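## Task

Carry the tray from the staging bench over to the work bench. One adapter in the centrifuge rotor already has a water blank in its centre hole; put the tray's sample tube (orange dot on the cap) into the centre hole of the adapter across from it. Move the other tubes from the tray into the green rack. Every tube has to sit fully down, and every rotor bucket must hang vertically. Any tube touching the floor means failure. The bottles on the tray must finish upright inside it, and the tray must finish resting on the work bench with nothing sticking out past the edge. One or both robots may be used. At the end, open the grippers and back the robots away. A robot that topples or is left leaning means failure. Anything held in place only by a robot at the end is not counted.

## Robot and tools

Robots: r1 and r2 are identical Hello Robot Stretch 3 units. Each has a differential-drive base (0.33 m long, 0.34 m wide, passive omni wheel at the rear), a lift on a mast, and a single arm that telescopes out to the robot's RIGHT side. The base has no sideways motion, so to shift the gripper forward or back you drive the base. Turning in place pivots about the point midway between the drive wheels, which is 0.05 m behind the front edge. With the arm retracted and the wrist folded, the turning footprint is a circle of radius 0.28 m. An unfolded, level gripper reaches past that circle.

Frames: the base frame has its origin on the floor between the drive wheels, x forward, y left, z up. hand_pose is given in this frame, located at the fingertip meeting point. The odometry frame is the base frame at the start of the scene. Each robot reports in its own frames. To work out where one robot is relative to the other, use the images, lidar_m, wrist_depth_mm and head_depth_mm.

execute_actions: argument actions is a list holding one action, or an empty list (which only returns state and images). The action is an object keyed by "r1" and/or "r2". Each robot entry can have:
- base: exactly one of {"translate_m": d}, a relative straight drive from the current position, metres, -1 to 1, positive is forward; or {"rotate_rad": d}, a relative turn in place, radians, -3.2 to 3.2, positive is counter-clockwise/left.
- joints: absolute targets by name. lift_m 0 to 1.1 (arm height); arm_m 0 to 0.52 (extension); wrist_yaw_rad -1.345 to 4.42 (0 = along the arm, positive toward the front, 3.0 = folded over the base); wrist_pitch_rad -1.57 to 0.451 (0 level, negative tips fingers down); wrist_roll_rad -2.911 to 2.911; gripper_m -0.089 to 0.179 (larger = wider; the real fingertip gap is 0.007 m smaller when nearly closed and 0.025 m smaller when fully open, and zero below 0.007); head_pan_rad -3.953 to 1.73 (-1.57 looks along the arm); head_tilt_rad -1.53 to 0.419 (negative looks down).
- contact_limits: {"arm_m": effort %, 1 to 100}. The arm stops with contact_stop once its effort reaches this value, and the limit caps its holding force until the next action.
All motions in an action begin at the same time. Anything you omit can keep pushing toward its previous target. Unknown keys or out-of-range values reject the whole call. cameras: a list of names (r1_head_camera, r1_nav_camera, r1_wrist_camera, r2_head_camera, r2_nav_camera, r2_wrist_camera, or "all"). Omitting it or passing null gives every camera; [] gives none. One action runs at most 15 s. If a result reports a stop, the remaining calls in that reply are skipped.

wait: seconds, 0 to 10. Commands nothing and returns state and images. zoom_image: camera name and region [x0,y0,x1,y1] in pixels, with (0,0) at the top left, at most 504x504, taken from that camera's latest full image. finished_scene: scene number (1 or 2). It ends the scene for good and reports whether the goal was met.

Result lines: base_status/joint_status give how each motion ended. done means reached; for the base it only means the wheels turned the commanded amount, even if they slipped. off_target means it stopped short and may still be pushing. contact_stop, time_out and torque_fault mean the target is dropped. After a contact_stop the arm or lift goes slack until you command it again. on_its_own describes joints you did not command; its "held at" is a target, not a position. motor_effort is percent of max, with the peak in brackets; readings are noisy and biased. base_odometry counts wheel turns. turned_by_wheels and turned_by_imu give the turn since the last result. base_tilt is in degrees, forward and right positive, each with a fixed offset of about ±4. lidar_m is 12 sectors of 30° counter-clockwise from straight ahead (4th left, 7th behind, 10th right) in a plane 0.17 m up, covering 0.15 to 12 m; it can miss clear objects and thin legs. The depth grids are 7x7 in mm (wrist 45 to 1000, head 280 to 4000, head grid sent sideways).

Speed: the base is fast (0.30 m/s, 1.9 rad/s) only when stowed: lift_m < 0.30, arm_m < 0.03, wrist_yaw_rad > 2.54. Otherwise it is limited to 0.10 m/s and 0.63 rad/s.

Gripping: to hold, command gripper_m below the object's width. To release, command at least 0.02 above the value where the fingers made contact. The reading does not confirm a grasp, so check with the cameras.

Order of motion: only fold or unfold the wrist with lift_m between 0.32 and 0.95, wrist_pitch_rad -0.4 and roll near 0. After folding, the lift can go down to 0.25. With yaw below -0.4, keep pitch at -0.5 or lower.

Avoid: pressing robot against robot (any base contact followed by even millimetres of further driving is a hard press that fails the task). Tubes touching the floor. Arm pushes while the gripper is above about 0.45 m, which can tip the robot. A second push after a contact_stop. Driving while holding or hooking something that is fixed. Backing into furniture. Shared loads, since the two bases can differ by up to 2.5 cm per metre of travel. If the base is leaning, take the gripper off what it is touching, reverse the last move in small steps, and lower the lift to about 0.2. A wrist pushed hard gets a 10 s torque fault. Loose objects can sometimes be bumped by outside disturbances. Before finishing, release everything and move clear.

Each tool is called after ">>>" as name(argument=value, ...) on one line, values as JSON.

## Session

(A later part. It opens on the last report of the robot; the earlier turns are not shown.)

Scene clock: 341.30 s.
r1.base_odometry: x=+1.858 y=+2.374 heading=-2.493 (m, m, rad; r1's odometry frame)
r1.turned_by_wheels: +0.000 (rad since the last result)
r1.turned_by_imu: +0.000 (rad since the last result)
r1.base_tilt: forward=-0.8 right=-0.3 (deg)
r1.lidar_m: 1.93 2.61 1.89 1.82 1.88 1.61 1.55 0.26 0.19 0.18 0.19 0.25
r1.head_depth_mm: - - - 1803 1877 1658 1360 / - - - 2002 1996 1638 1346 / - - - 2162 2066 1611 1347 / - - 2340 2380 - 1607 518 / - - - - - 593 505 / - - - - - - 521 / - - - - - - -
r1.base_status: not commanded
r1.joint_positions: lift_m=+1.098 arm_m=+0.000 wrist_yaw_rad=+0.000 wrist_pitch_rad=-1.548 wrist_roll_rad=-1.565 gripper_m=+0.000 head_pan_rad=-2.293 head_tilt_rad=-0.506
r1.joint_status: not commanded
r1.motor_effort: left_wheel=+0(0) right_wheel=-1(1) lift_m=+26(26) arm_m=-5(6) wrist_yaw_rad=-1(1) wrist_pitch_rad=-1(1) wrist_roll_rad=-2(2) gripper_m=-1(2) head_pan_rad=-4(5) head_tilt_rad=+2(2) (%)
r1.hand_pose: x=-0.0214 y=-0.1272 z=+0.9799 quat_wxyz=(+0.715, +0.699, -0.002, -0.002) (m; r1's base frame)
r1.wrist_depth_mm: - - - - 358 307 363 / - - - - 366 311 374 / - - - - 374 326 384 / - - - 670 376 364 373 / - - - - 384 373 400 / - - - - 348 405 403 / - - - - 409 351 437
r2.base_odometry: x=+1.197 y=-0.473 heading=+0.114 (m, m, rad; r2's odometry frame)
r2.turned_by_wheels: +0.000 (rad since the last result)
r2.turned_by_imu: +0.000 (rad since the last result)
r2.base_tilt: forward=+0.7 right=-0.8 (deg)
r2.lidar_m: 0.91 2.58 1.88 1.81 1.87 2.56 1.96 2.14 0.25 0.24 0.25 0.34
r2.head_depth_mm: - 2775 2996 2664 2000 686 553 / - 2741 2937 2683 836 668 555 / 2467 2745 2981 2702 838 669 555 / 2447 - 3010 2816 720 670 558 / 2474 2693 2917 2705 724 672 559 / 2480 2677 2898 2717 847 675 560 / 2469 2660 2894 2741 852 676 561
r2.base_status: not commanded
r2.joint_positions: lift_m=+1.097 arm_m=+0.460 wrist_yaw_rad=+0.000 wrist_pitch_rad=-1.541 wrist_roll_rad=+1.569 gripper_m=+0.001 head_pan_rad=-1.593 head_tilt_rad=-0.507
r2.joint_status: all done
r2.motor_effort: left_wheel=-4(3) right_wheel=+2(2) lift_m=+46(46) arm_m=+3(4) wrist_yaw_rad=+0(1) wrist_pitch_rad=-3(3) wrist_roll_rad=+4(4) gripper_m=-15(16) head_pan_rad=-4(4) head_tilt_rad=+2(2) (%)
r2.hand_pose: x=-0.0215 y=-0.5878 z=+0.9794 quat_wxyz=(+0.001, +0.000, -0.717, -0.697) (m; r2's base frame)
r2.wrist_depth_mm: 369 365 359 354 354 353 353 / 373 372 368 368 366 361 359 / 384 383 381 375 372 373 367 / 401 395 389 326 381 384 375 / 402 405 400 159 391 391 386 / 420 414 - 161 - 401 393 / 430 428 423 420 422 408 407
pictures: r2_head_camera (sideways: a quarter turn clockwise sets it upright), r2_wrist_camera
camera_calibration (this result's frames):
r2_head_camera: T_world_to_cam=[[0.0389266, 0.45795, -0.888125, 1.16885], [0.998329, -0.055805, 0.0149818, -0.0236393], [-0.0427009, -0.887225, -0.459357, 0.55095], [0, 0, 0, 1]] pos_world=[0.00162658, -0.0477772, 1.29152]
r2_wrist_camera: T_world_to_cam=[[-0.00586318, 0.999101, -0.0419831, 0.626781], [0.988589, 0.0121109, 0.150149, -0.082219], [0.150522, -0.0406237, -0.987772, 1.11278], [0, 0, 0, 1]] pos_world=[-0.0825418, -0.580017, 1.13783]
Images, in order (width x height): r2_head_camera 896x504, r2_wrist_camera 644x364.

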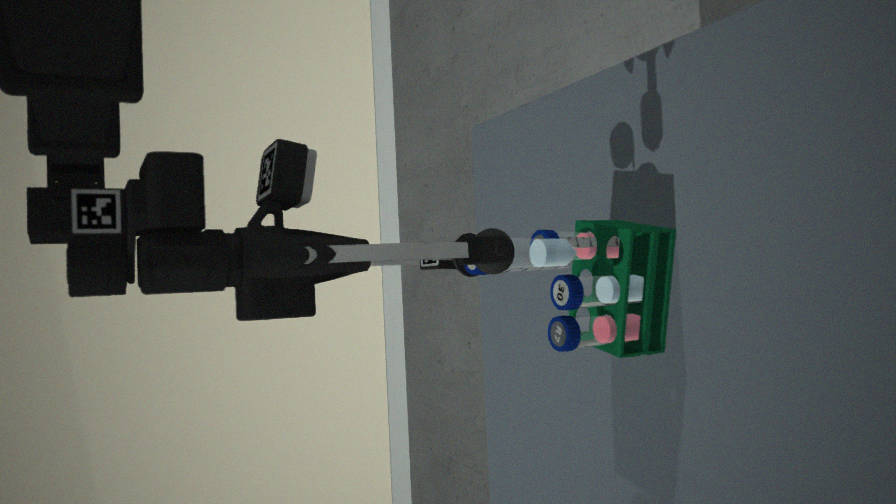

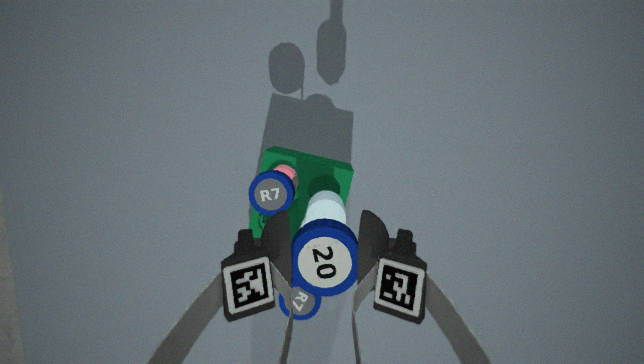

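>>> execute_actions(actions=[{"r2":{"base":{"translate_m":-0.004},"joints":{"lift_m":1.055}}}], cameras=["r2_wrist_camera","r2_head_camera"])

>>> execute_actions(actions=[{"r2":{"joints":{"lift_m":1.01}}}], cameras=["r2_wrist_camera","r2_head_camera"])

Scene clock: 344.20 s.
r1.base_odometry: x=+1.858 y=+2.374 heading=-2.493 (m, m, rad; r1's odometry frame)
r1.turned_by_wheels: +0.000 (rad since the last result)
r1.turned_by_imu: +0.000 (rad since the last result)
r1.base_tilt: forward=-0.7 right=-0.2 (deg)
r1.lidar_m: 1.93 2.62 1.89 1.82 1.88 1.62 1.55 0.26 0.19 0.18 0.19 0.25
r1.head_depth_mm: - - - 1806 1882 1645 1360 / - - - 1986 2005 1630 1349 / - - - 2183 2052 1617 1347 / - - 2343 2384 - 1620 518 / - - - - - 591 504 / - - - - - - 521 / - - - - - - -
r1.base_status: not commanded
r1.joint_positions: lift_m=+1.098 arm_m=+0.000 wrist_yaw_rad=+0.000 wrist_pitch_rad=-1.548 wrist_roll_rad=-1.565 gripper_m=+0.000 head_pan_rad=-2.293 head_tilt_rad=-0.506
r1.joint_status: not commanded
r1.motor_effort: left_wheel=-1(1) right_wheel=-1(0) lift_m=+26(27) arm_m=-6(7) wrist_yaw_rad=+0(0) wrist_pitch_rad=-1(1) wrist_roll_rad=-2(2) gripper_m=-1(0) head_pan_rad=-4(4) head_tilt_rad=+2(2) (%)
r1.hand_pose: x=-0.0214 y=-0.1272 z=+0.9799 quat_wxyz=(+0.715, +0.699, -0.002, -0.002) (m; r1's base frame)
r1.wrist_depth_mm: - - - - 359 307 362 / - - - - 368 315 379 / - - - - 372 322 387 / - - - 660 382 363 372 / - - - - 378 370 396 / - - - - 346 403 411 / - - - - 413 350 428
r2.base_odometry: x=+1.193 y=-0.473 heading=+0.114 (m, m, rad; r2's odometry frame)
r2.turned_by_wheels: +0.000 (rad since the last result)
r2.turned_by_imu: +0.000 (rad since the last result)
r2.base_tilt: forward=+0.7 right=-0.8 (deg)
r2.lidar_m: 0.92 2.57 1.88 1.81 1.88 2.57 1.95 2.14 0.25 0.24 0.25 0.34
r2.head_depth_mm: 2532 - 2991 2639 2001 707 554 / 2494 - 2959 2685 835 668 554 / 2488 - 2906 2681 838 669 556 / 2490 - - 2682 722 672 557 / 2508 2692 2910 2711 707 674 559 / 2469 2654 2890 2728 848 676 560 / 2475 2639 2878 2739 850 676 561
r2.base_status: done
r2.joint_positions: lift_m=+1.055 arm_m=+0.460 wrist_yaw_rad=+0.000 wrist_pitch_rad=-1.541 wrist_roll_rad=+1.569 gripper_m=+0.001 head_pan_rad=-1.593 head_tilt_rad=-0.507
r2.joint_status: all done
r2.motor_effort: left_wheel=-3(8) right_wheel=+2(3) lift_m=+22(43) arm_m=+4(4) wrist_yaw_rad=+1(0) wrist_pitch_rad=-3(3) wrist_roll_rad=+4(4) gripper_m=-16(15) head_pan_rad=-4(4) head_tilt_rad=+2(2) (%)
r2.hand_pose: x=-0.0215 y=-0.5878 z=+0.9373 quat_wxyz=(+0.001, +0.000, -0.717, -0.697) (m; r2's base frame)
r2.wrist_depth_mm: 324 322 317 320 312 310 311 / 334 332 328 325 323 321 315 / 336 339 335 333 328 329 322 / 347 346 343 284 339 337 333 / 362 357 356 158 349 346 341 / 373 367 - 161 - 355 354 / 384 381 375 368 369 365 360
pictures: r2_head_camera (sideways: a quarter turn clockwise sets it upright), r2_wrist_camera
camera_calibration (this result's frames):
r2_head_camera: T_world_to_cam=[[0.0389266, 0.45795, -0.888125, 1.16885], [0.998329, -0.055805, 0.0149818, -0.0236393], [-0.0427009, -0.887225, -0.459357, 0.55095], [0, 0, 0, 1]] pos_world=[0.00162658, -0.0477772, 1.29152]
r2_wrist_camera: T_world_to_cam=[[-0.00586348, 0.999101, -0.0419832, 0.62502], [0.988589, 0.0121112, 0.150149, -0.0759123], [0.150522, -0.0406238, -0.987772, 1.07129], [0, 0, 0, 1]] pos_world=[-0.0825418, -0.580019, 1.09583]
Images, in order (width x height): r2_head_camera 896x504, r2_wrist_camera 644x364.

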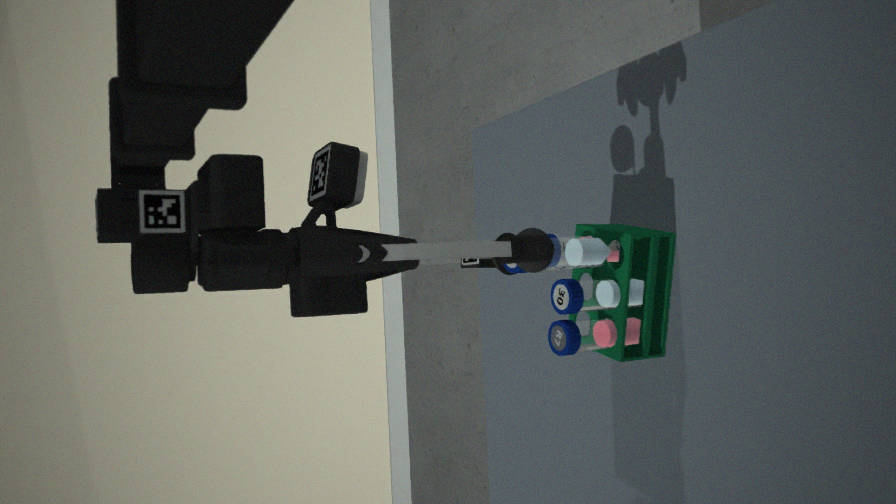

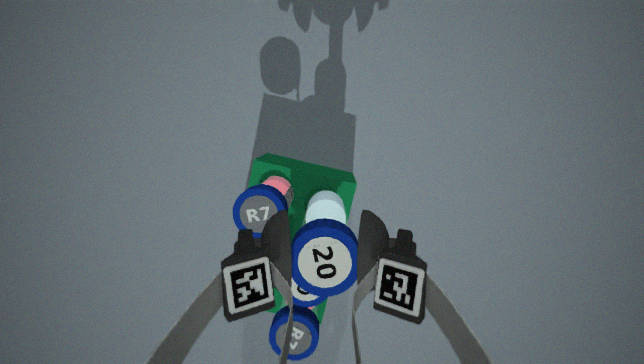

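Scene clock: 346.43 s.
r1.base_odometry: x=+1.858 y=+2.374 heading=-2.493 (m, m, rad; r1's odometry frame)
r1.turned_by_wheels: +0.000 (rad since the last result)
r1.turned_by_imu: +0.000 (rad since the last result)
r1.base_tilt: forward=-0.7 right=-0.3 (deg)
r1.lidar_m: 1.93 2.61 1.89 1.82 1.88 1.62 1.55 0.26 0.19 0.18 0.19 0.25
r1.head_depth_mm: - - - 1801 1885 1631 1359 / - - - 1999 2018 1639 1349 / - - - 2191 2052 1624 1340 / - - 2336 2382 - 1619 518 / - - - - - 590 505 / - - - - - - 521 / - - - - - - -
r1.base_status: not commanded
r1.joint_positions: lift_m=+1.098 arm_m=+0.000 wrist_yaw_rad=+0.000 wrist_pitch_rad=-1.548 wrist_roll_rad=-1.565 gripper_m=+0.000 head_pan_rad=-2.293 head_tilt_rad=-0.506
r1.joint_status: not commanded
r1.motor_effort: left_wheel=+0(0) right_wheel=+0(0) lift_m=+27(26) arm_m=-5(6) wrist_yaw_rad=+0(0) wrist_pitch_rad=-1(2) wrist_roll_rad=-2(2) gripper_m=-1(1) head_pan_rad=-5(4) head_tilt_rad=+2(2) (%)
r1.hand_pose: x=-0.0214 y=-0.1272 z=+0.9799 quat_wxyz=(+0.715, +0.699, -0.002, -0.002) (m; r1's base frame)
r1.wrist_depth_mm: - - - - 359 305 365 / - - - - 366 312 379 / - - - - 370 321 388 / - - - 658 377 363 372 / - - - - 383 372 395 / - - - - 348 406 408 / - - - - 412 355 429
r2.base_odometry: x=+1.193 y=-0.473 heading=+0.114 (m, m, rad; r2's odometry frame)
r2.turned_by_wheels: +0.000 (rad since the last result)
r2.turned_by_imu: +0.000 (rad since the last result)
r2.base_tilt: forward=+0.7 right=-0.8 (deg)
r2.lidar_m: 0.91 2.58 1.88 1.81 1.88 2.57 1.96 2.14 0.25 0.24 0.25 0.34
r2.head_depth_mm: 2561 2720 - 2657 2008 708 553 / 2548 2674 3009 2671 837 668 555 / 2505 2659 2974 2539 842 670 556 / 2511 2645 - 2568 724 671 558 / 2489 2691 2906 2714 706 675 560 / 2458 2672 2883 2746 850 674 560 / 2455 2660 2872 2734 852 677 562
r2.base_status: not commanded
r2.joint_positions: lift_m=+1.011 arm_m=+0.460 wrist_yaw_rad=+0.000 wrist_pitch_rad=-1.543 wrist_roll_rad=+1.569 gripper_m=+0.001 head_pan_rad=-1.593 head_tilt_rad=-0.506
r2.joint_status: all done
r2.motor_effort: left_wheel=-3(3) right_wheel=+1(6) lift_m=+21(23) arm_m=+3(3) wrist_yaw_rad=+0(0) wrist_pitch_rad=-2(3) wrist_roll_rad=+4(4) gripper_m=-16(16) head_pan_rad=-4(3) head_tilt_rad=+1(1) (%)
r2.hand_pose: x=-0.0215 y=-0.5874 z=+0.8924 quat_wxyz=(+0.001, +0.000, -0.716, -0.698) (m; r2's base frame)
r2.wrist_depth_mm: 279 279 275 273 270 270 269 / 288 285 283 282 275 275 272 / 297 290 287 284 285 281 282 / 303 302 295 253 292 291 290 / 310 308 178 159 299 298 297 / 320 320 - 161 - 304 305 / 332 327 324 225 319 316 310
pictures: r2_head_camera (sideways: a quarter turn clockwise sets it upright), r2_wrist_camera
camera_calibration (this result's frames):
r2_head_camera: T_world_to_cam=[[0.0389013, 0.456822, -0.888707, 1.16961], [0.99833, -0.0557858, 0.0150242, -0.0236946], [-0.0427139, -0.887807, -0.458229, 0.549482], [0, 0, 0, 1]] pos_world=[0.0016263, -0.0477903, 1.29158]
r2_wrist_camera: T_world_to_cam=[[-0.00581191, 0.999185, -0.0399562, 0.620942], [0.98859, 0.0117556, 0.150174, -0.0694027], [0.150522, -0.0386275, -0.987852, 1.02817], [0, 0, 0, 1]] pos_world=[-0.0825416, -0.579904, 1.05091]
Images, in order (width x height): r2_head_camera 896x504, r2_wrist_camera 644x364.

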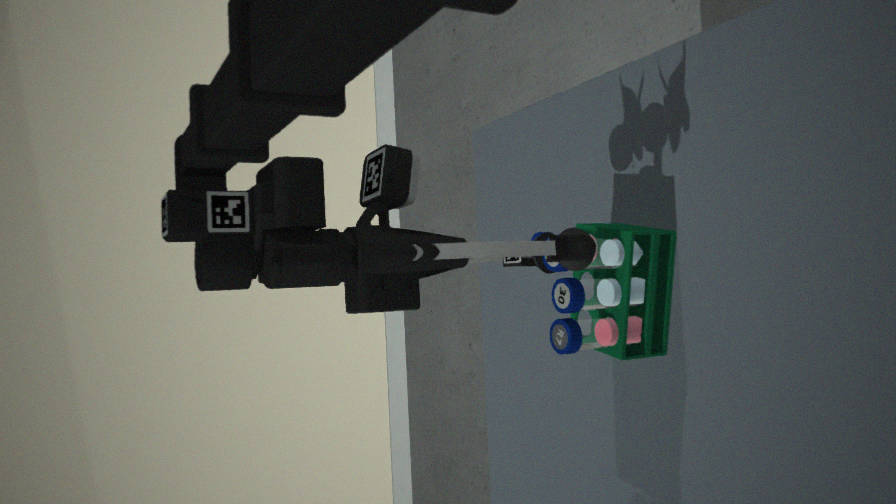

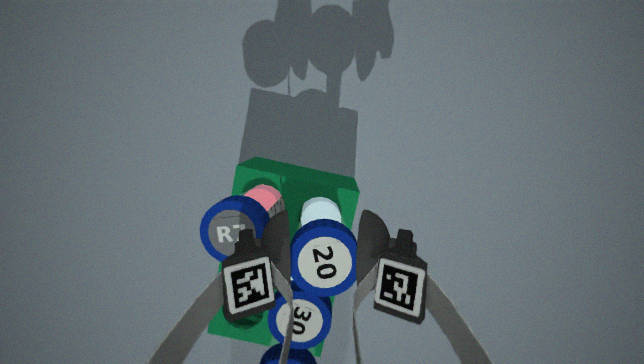

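>>> execute_actions(actions=[{"r2":{"joints":{"lift_m":1.026}}}], cameras=[])

>>> execute_actions(actions=[{"r2":{"joints":{"gripper_m":0.05}}}], cameras=[])

>>> execute_actions(actions=[{"r2":{"joints":{"lift_m":1.098}}}], cameras=["r2_wrist_camera"])

>>> execute_actions(actions=[{"r2":{"joints":{"arm_m":0.1,"head_tilt_rad":-0.65},"base":{"translate_m":0.05}}}], cameras=["r2_head_camera"])

Scene clock: 348.70 s.
r1.base_odometry: x=+1.858 y=+2.374 heading=-2.493 (m, m, rad; r1's odometry frame)
r1.turned_by_wheels: +0.000 (rad since the last result)
r1.turned_by_imu: +0.000 (rad since the last result)
r1.base_tilt: forward=-0.8 right=-0.3 (deg)
r1.lidar_m: 1.93 2.61 1.89 1.82 1.88 1.62 1.55 0.26 0.19 0.18 0.19 0.25
r1.head_depth_mm: - - - 1802 1884 1643 1353 / - - - 1977 2012 1636 1346 / - - - 2195 2052 1619 1340 / - - 2357 2384 - 1606 518 / - - - - - 591 505 / - - - - - - 520 / - - - - - - -
r1.base_status: not commanded
r1.joint_positions: lift_m=+1.098 arm_m=+0.000 wrist_yaw_rad=+0.000 wrist_pitch_rad=-1.548 wrist_roll_rad=-1.565 gripper_m=+0.000 head_pan_rad=-2.293 head_tilt_rad=-0.506
r1.joint_status: not commanded
r1.motor_effort: left_wheel=+0(0) right_wheel=+0(0) lift_m=+26(26) arm_m=-5(5) wrist_yaw_rad=+0(1) wrist_pitch_rad=-1(1) wrist_roll_rad=-2(2) gripper_m=-3(2) head_pan_rad=-4(4) head_tilt_rad=+2(2) (%)
r1.hand_pose: x=-0.0214 y=-0.1272 z=+0.9799 quat_wxyz=(+0.715, +0.699, -0.002, -0.002) (m; r1's base frame)
r1.wrist_depth_mm: - - - - 361 305 364 / - - - - 365 312 377 / - - - - 372 321 383 / - - - 670 379 363 374 / - - - - 378 374 399 / - - - - 348 405 411 / - - - - 413 348 445
r2.base_odometry: x=+1.193 y=-0.473 heading=+0.114 (m, m, rad; r2's odometry frame)
r2.turned_by_wheels: +0.000 (rad since the last result)
r2.turned_by_imu: +0.000 (rad since the last result)
r2.base_tilt: forward=+0.8 right=-0.8 (deg)
r2.lidar_m: 0.91 2.58 1.88 1.81 1.88 2.56 1.96 2.13 0.25 0.24 0.25 0.34
r2.head_depth_mm: 2534 2686 - 2647 1997 707 553 / 2538 2657 3014 2684 837 667 555 / 2533 2640 2936 2684 841 670 557 / 2494 2638 - 2579 711 672 557 / 2484 2685 2871 2704 706 673 560 / 2472 2655 2887 2717 849 676 562 / 2449 2642 2873 2735 852 678 561
r2.base_status: not commanded
r2.joint_positions: lift_m=+1.025 arm_m=+0.460 wrist_yaw_rad=+0.000 wrist_pitch_rad=-1.543 wrist_roll_rad=+1.569 gripper_m=+0.001 head_pan_rad=-1.593 head_tilt_rad=-0.506
r2.joint_status: all done
r2.motor_effort: left_wheel=-2(2) right_wheel=+1(1) lift_m=+45(48) arm_m=+3(3) wrist_yaw_rad=+0(0) wrist_pitch_rad=-2(2) wrist_roll_rad=+4(4) gripper_m=-15(15) head_pan_rad=-4(4) head_tilt_rad=+2(2) (%)
r2.hand_pose: x=-0.0215 y=-0.5874 z=+0.9074 quat_wxyz=(+0.001, +0.000, -0.716, -0.698) (m; r2's base frame)
r2.wrist_depth_mm: 297 288 288 289 285 282 281 / 302 301 297 296 293 290 288 / 313 308 304 300 299 296 299 / 320 316 312 253 306 305 301 / 325 323 227 159 318 314 312 / 338 338 - 161 - 321 321 / 346 347 341 335 335 331 330
pictures: none
No camera images: the call's "cameras" was empty. Leave "cameras" out to get every camera's image.

Scene clock: 349.70 s.
r1.base_odometry: x=+1.858 y=+2.374 heading=-2.493 (m, m, rad; r1's odometry frame)
r1.turned_by_wheels: +0.000 (rad since the last result)
r1.turned_by_imu: +0.000 (rad since the last result)
r1.base_tilt: forward=-0.7 right=-0.3 (deg)
r1.lidar_m: 1.93 2.61 1.89 1.81 1.89 1.62 1.55 0.26 0.19 0.18 0.19 0.25
r1.head_depth_mm: - - - 1798 1879 1652 1363 / - - - 1986 2011 1628 1349 / - - - 2200 2057 1613 1340 / - - 2345 2401 - 1613 517 / - - - - - 592 505 / - - - - - - 520 / - - - - - - -
r1.base_status: not commanded
r1.joint_positions: lift_m=+1.098 arm_m=+0.000 wrist_yaw_rad=+0.000 wrist_pitch_rad=-1.548 wrist_roll_rad=-1.565 gripper_m=+0.000 head_pan_rad=-2.293 head_tilt_rad=-0.506
r1.joint_status: not commanded
r1.motor_effort: left_wheel=+0(0) right_wheel=-1(1) lift_m=+27(26) arm_m=-6(5) wrist_yaw_rad=+0(0) wrist_pitch_rad=-1(1) wrist_roll_rad=-2(2) gripper_m=-2(1) head_pan_rad=-4(4) head_tilt_rad=+3(2) (%)
r1.hand_pose: x=-0.0214 y=-0.1272 z=+0.9799 quat_wxyz=(+0.715, +0.699, -0.002, -0.002) (m; r1's base frame)
r1.wrist_depth_mm: - - - - 361 309 358 / - - - - 366 314 373 / - - - - 371 325 389 / - - - 652 372 361 372 / - - - - 385 378 401 / - - - - 351 404 405 / - - - - 412 353 438
r2.base_odometry: x=+1.193 y=-0.473 heading=+0.114 (m, m, rad; r2's odometry frame)
r2.turned_by_wheels: +0.000 (rad since the last result)
r2.turned_by_imu: +0.000 (rad since the last result)
r2.base_tilt: forward=+0.7 right=-0.9 (deg)
r2.lidar_m: 0.91 2.57 1.88 1.81 1.88 2.57 1.96 2.14 0.25 0.24 0.25 0.34
r2.head_depth_mm: 2551 2669 - 2672 2010 708 554 / 2513 2660 3032 2669 840 667 555 / 2523 2635 2932 2670 841 669 557 / 2493 2632 - 2598 726 672 557 / 2498 2666 2884 2711 704 674 559 / 2457 2669 2904 2707 851 676 560 / 2459 2660 2853 2766 853 679 562
r2.base_status: not commanded
r2.joint_positions: lift_m=+1.025 arm_m=+0.460 wrist_yaw_rad=+0.000 wrist_pitch_rad=-1.543 wrist_roll_rad=+1.569 gripper_m=+0.050 head_pan_rad=-1.593 head_tilt_rad=-0.506
r2.joint_status: all done
r2.motor_effort: left_wheel=-2(2) right_wheel=+1(1) lift_m=+46(46) arm_m=+3(3) wrist_yaw_rad=+1(0) wrist_pitch_rad=-2(2) wrist_roll_rad=+4(4) gripper_m=+0(92) head_pan_rad=-4(4) head_tilt_rad=+2(2) (%)
r2.hand_pose: x=-0.0215 y=-0.5874 z=+0.9074 quat_wxyz=(+0.001, +0.000, -0.716, -0.698) (m; r2's base frame)
r2.wrist_depth_mm: 293 293 290 289 285 284 281 / 301 299 297 297 293 288 286 / 306 306 304 303 299 300 298 / 318 318 311 262 308 305 303 / 326 329 319 191 316 314 310 / 336 336 - 207 - 325 316 / 348 343 340 270 337 332 332
pictures: none
No camera images: the call's "cameras" was empty. Leave "cameras" out to get every camera's image.

Scene clock: 351.20 s.
r1.base_odometry: x=+1.858 y=+2.374 heading=-2.493 (m, m, rad; r1's odometry frame)
r1.turned_by_wheels: +0.000 (rad since the last result)
r1.turned_by_imu: +0.000 (rad since the last result)
r1.base_tilt: forward=-0.7 right=-0.3 (deg)
r1.lidar_m: 1.93 2.61 1.89 1.82 1.87 1.61 1.55 0.26 0.19 0.18 0.19 0.25
r1.head_depth_mm: - - - 1809 1887 1648 1360 / - - - 1986 2008 1639 1344 / - - - 2202 2063 1623 1348 / - - 2343 2377 - 1618 517 / - - - - - 591 505 / - - - - - - 520 / - - - - - - -
r1.base_status: not commanded
r1.joint_positions: lift_m=+1.098 arm_m=+0.000 wrist_yaw_rad=+0.000 wrist_pitch_rad=-1.548 wrist_roll_rad=-1.565 gripper_m=+0.000 head_pan_rad=-2.293 head_tilt_rad=-0.506
r1.joint_status: not commanded
r1.motor_effort: left_wheel=+0(1) right_wheel=-1(0) lift_m=+26(27) arm_m=-5(6) wrist_yaw_rad=+0(0) wrist_pitch_rad=-1(1) wrist_roll_rad=-2(2) gripper_m=-1(1) head_pan_rad=-5(5) head_tilt_rad=+2(3) (%)
r1.hand_pose: x=-0.0214 y=-0.1272 z=+0.9799 quat_wxyz=(+0.715, +0.699, -0.002, -0.002) (m; r1's base frame)
r1.wrist_depth_mm: - - - - 357 306 360 / - - - - 369 313 369 / - - - - 368 326 383 / - - - 656 385 365 376 / - - - - 384 376 395 / - - - - 349 404 407 / - - - - 410 354 440
r2.base_odometry: x=+1.193 y=-0.473 heading=+0.114 (m, m, rad; r2's odometry frame)
r2.turned_by_wheels: +0.000 (rad since the last result)
r2.turned_by_imu: +0.000 (rad since the last result)
r2.base_tilt: forward=+0.7 right=-0.8 (deg)
r2.lidar_m: 0.91 2.58 1.88 1.81 1.88 2.57 1.96 2.14 0.25 0.24 0.25 0.34
r2.head_depth_mm: - 2757 2989 2676 2010 706 554 / - 2735 2952 2690 838 669 555 / 2485 2750 2983 2691 840 670 557 / 2462 - 3011 2824 711 671 558 / 2493 2690 2928 2742 705 673 559 / 2469 2674 2917 2719 847 676 561 / 2458 2632 2881 2749 851 676 561
r2.base_status: not commanded
r2.joint_positions: lift_m=+1.097 arm_m=+0.460 wrist_yaw_rad=+0.000 wrist_pitch_rad=-1.543 wrist_roll_rad=+1.569 gripper_m=+0.050 head_pan_rad=-1.593 head_tilt_rad=-0.506
r2.joint_status: all done
r2.motor_effort: left_wheel=-2(2) right_wheel=+1(1) lift_m=+46(46) arm_m=+3(3) wrist_yaw_rad=+0(0) wrist_pitch_rad=-2(2) wrist_roll_rad=+4(4) gripper_m=+0(0) head_pan_rad=-4(4) head_tilt_rad=+2(2) (%)
r2.hand_pose: x=-0.0215 y=-0.5874 z=+0.9794 quat_wxyz=(+0.001, +0.000, -0.716, -0.698) (m; r2's base frame)
r2.wrist_depth_mm: 363 360 359 359 354 352 348 / 374 374 371 369 367 359 357 / 385 382 375 375 374 373 369 / 394 395 388 322 382 382 375 / 408 407 398 332 389 387 390 / 424 414 - 340 - 402 396 / 426 423 423 418 424 410 406
pictures: r2_wrist_camera
camera_calibration (this result's frames):
r2_wrist_camera: T_world_to_cam=[[-0.00581313, 0.999185, -0.0399562, 0.624417], [0.98859, 0.0117568, 0.150174, -0.0824642], [0.150522, -0.0386273, -0.987852, 1.11409], [0, 0, 0, 1]] pos_world=[-0.0825416, -0.579904, 1.13789]
Images, in order (width x height): r2_wrist_camera 644x364.

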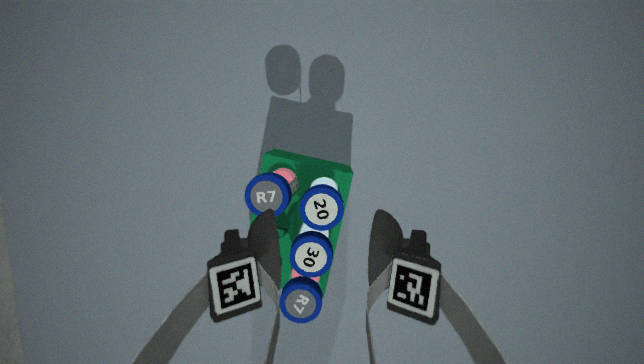

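Scene clock: 355.07 s.
r1.base_odometry: x=+1.858 y=+2.374 heading=-2.493 (m, m, rad; r1's odometry frame)
r1.turned_by_wheels: +0.000 (rad since the last result)
r1.turned_by_imu: +0.000 (rad since the last result)
r1.base_tilt: forward=-0.8 right=-0.3 (deg)
r1.lidar_m: 1.93 2.61 1.89 1.82 1.87 1.62 1.55 0.26 0.19 0.18 0.19 0.26
r1.head_depth_mm: - - - 1812 1889 1646 1351 / - - - 1982 1991 1641 1353 / - - - 2198 2059 1618 1343 / - - 2360 2368 - 1618 518 / - - - - - 590 506 / - - - - - - 521 / - - - - - - -
r1.base_status: not commanded
r1.joint_positions: lift_m=+1.098 arm_m=+0.000 wrist_yaw_rad=+0.000 wrist_pitch_rad=-1.548 wrist_roll_rad=-1.565 gripper_m=+0.000 head_pan_rad=-2.293 head_tilt_rad=-0.506
r1.joint_status: not commanded
r1.motor_effort: left_wheel=+0(1) right_wheel=+0(1) lift_m=+26(26) arm_m=-6(6) wrist_yaw_rad=+0(1) wrist_pitch_rad=-1(1) wrist_roll_rad=-2(2) gripper_m=-1(1) head_pan_rad=-4(4) head_tilt_rad=+2(2) (%)
r1.hand_pose: x=-0.0214 y=-0.1272 z=+0.9799 quat_wxyz=(+0.715, +0.699, -0.002, -0.002) (m; r1's base frame)
r1.wrist_depth_mm: - - - - 364 307 361 / - - - - 368 313 379 / - - - - 373 319 379 / - - - 671 380 365 373 / - - - - 380 373 400 / - - - - 349 404 404 / - - - - 410 355 430
r2.base_odometry: x=+1.242 y=-0.467 heading=+0.114 (m, m, rad; r2's odometry frame)
r2.turned_by_wheels: +0.000 (rad since the last result)
r2.turned_by_imu: +0.000 (rad since the last result)
r2.base_tilt: forward=+0.6 right=-0.8 (deg)
r2.lidar_m: 0.91 2.58 1.88 1.81 1.88 2.57 2.01 0.33 0.25 0.24 0.25 0.34
r2.head_depth_mm: - - 2729 - 690 593 508 / - - 2680 834 715 594 509 / - - - - - 596 499 / - - - - 698 583 511 / 2505 2752 2918 - 700 598 512 / 2499 2752 2916 904 719 599 512 / 2466 2709 2881 907 723 600 513
r2.base_status: done
r2.joint_positions: lift_m=+1.097 arm_m=+0.100 wrist_yaw_rad=+0.001 wrist_pitch_rad=-1.543 wrist_roll_rad=+1.569 gripper_m=+0.050 head_pan_rad=-1.593 head_tilt_rad=-0.642
r2.joint_status: all done
r2.motor_effort: left_wheel=-3(2) right_wheel=+1(8) lift_m=+45(46) arm_m=-1(2) wrist_yaw_rad=-1(0) wrist_pitch_rad=-2(2) wrist_roll_rad=+4(4) gripper_m=+0(1) head_pan_rad=-4(4) head_tilt_rad=-3(11) (%)
r2.hand_pose: x=-0.0215 y=-0.2279 z=+0.9794 quat_wxyz=(+0.001, +0.000, -0.716, -0.698) (m; r2's base frame)
r2.wrist_depth_mm: 369 362 362 358 - - - / 374 369 376 370 - - - / 387 385 376 378 - - - / 399 395 392 390 - - - / 410 403 401 403 - - - / 420 415 - 406 - - - / 435 429 427 426 - - -
pictures: r2_head_camera (sideways: a quarter turn clockwise sets it upright)
camera_calibration (this result's frames):
r2_head_camera: T_world_to_cam=[[0.041508, 0.573101, -0.818433, 1.07795], [0.998291, -0.0575149, 0.0103555, -0.017614], [-0.0411374, -0.817464, -0.574508, 0.700764], [0, 0, 0, 1]] pos_world=[0.00166779, -0.0459385, 1.28501]
Images, in order (width x height): r2_head_camera 896x504.

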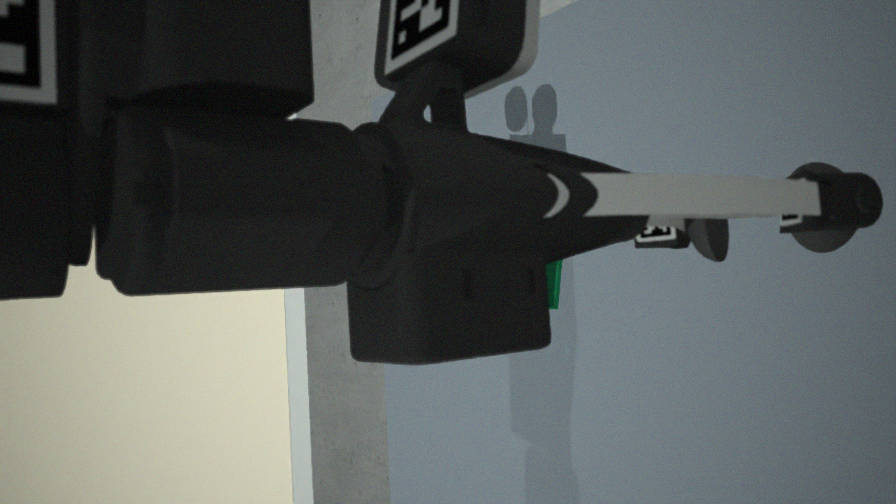

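>>> execute_actions(actions=[{"r1":{"base":{"translate_m":0.9}},"r2":{"joints":{"arm_m":0.0,"wrist_yaw_rad":-0.0,"head_pan_rad":-1.05,"head_tilt_rad":-0.55},"base":{"translate_m":-0.4}}}], cameras=["r2_head_camera"])

Scene clock: 366.70 s.
r1.base_odometry: x=+1.141 y=+1.830 heading=-2.493 (m, m, rad; r1's odometry frame)
r1.turned_by_wheels: +0.000 (rad since the last result)
r1.turned_by_imu: +0.005 (rad since the last result)
r1.base_tilt: forward=-0.8 right=-0.3 (deg)
r1.lidar_m: 1.04 2.61 1.90 1.83 1.89 2.55 0.69 0.42 0.78 0.85 0.88 1.20
r1.head_depth_mm: - - - 1127 836 869 803 / - - - 1164 895 918 572 / - - - 1128 1006 674 556 / - - 1054 1120 - 669 554 / - - - - - 645 551 / - - - - - - 571 / - - - - - - -
r1.base_status: done
r1.joint_positions: lift_m=+1.098 arm_m=+0.000 wrist_yaw_rad=+0.000 wrist_pitch_rad=-1.548 wrist_roll_rad=-1.565 gripper_m=+0.000 head_pan_rad=-2.293 head_tilt_rad=-0.506
r1.joint_status: not commanded
r1.motor_effort: left_wheel=+1(4) right_wheel=+0(2) lift_m=+26(26) arm_m=-6(5) wrist_yaw_rad=-1(1) wrist_pitch_rad=-1(1) wrist_roll_rad=-2(2) gripper_m=-2(1) head_pan_rad=-5(5) head_tilt_rad=+1(2) (%)
r1.hand_pose: x=-0.0214 y=-0.1272 z=+0.9799 quat_wxyz=(+0.715, +0.699, -0.002, -0.002) (m; r1's base frame)
r1.wrist_depth_mm: - - - - 349 349 353 / - - - - 358 358 358 / - - - - 367 367 370 / - - - - 366 376 379 / - - - - 385 378 385 / - - - - 385 395 392 / - - - - 404 400 405
r2.base_odometry: x=+0.845 y=-0.513 heading=+0.114 (m, m, rad; r2's odometry frame)
r2.turned_by_wheels: +0.000 (rad since the last result)
r2.turned_by_imu: +0.000 (rad since the last result)
r2.base_tilt: forward=+0.7 right=-0.9 (deg)
r2.lidar_m: 0.92 2.58 1.88 1.81 1.87 2.56 1.60 1.82 3.09 0.89 0.28 0.34
r2.head_depth_mm: 2457 2660 2898 2425 1822 1539 1306 / 2562 2782 2970 1023 787 1144 1291 / 2681 2915 3127 1028 789 639 564 / 2796 3090 3262 1031 768 640 539 / 2952 3209 3360 1035 792 644 540 / 3054 3370 3569 1040 797 644 540 / 3233 3462 3390 1002 796 646 542
r2.base_status: done
r2.joint_positions: lift_m=+1.097 arm_m=+0.000 wrist_yaw_rad=+0.001 wrist_pitch_rad=-1.543 wrist_roll_rad=+1.569 gripper_m=+0.050 head_pan_rad=-1.057 head_tilt_rad=-0.557
r2.joint_status: all done
r2.motor_effort: left_wheel=-2(7) right_wheel=+1(5) lift_m=+45(46) arm_m=-1(3) wrist_yaw_rad=+0(0) wrist_pitch_rad=-2(2) wrist_roll_rad=+4(4) gripper_m=+0(0) head_pan_rad=+5(45) head_tilt_rad=+2(9) (%)
r2.hand_pose: x=-0.0215 y=-0.1279 z=+0.9794 quat_wxyz=(+0.001, +0.000, -0.716, -0.698) (m; r2's base frame)
r2.wrist_depth_mm: - - - - - - - / - - - - - - - / - - - - - - - / - - - - - - - / - - - - - - - / 430 450 - - - - - / 435 424 421 - - - -
pictures: r2_head_camera (sideways: a quarter turn clockwise sets it upright)
camera_calibration (this result's frames):
r2_head_camera: T_world_to_cam=[[-0.221785, 0.451323, -0.864361, 1.13944], [0.887084, 0.461416, 0.0133113, -0.020785], [0.404837, -0.763808, -0.502696, 0.604611], [0, 0, 0, 1]] pos_world=[0.0263799, -0.042859, 1.2891]
Images, in order (width x height): r2_head_camera 896x504.

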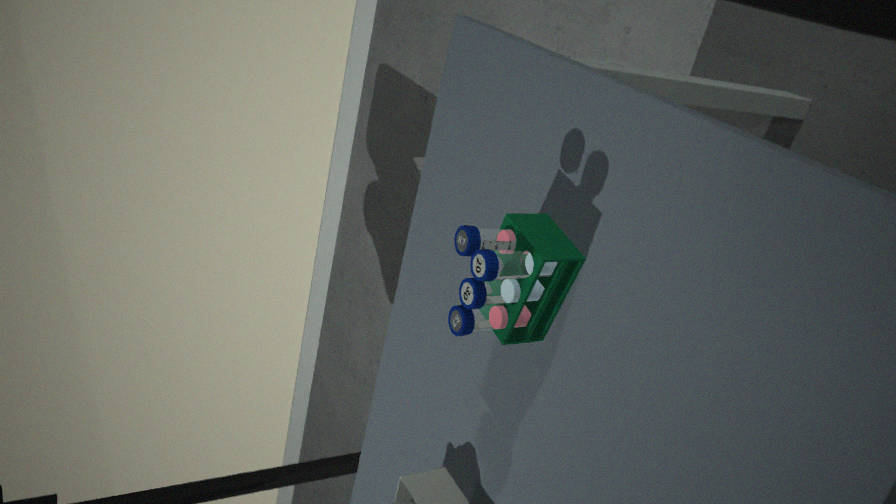

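>>> finished_scene(scene=2)

The scene is finished: the task was done.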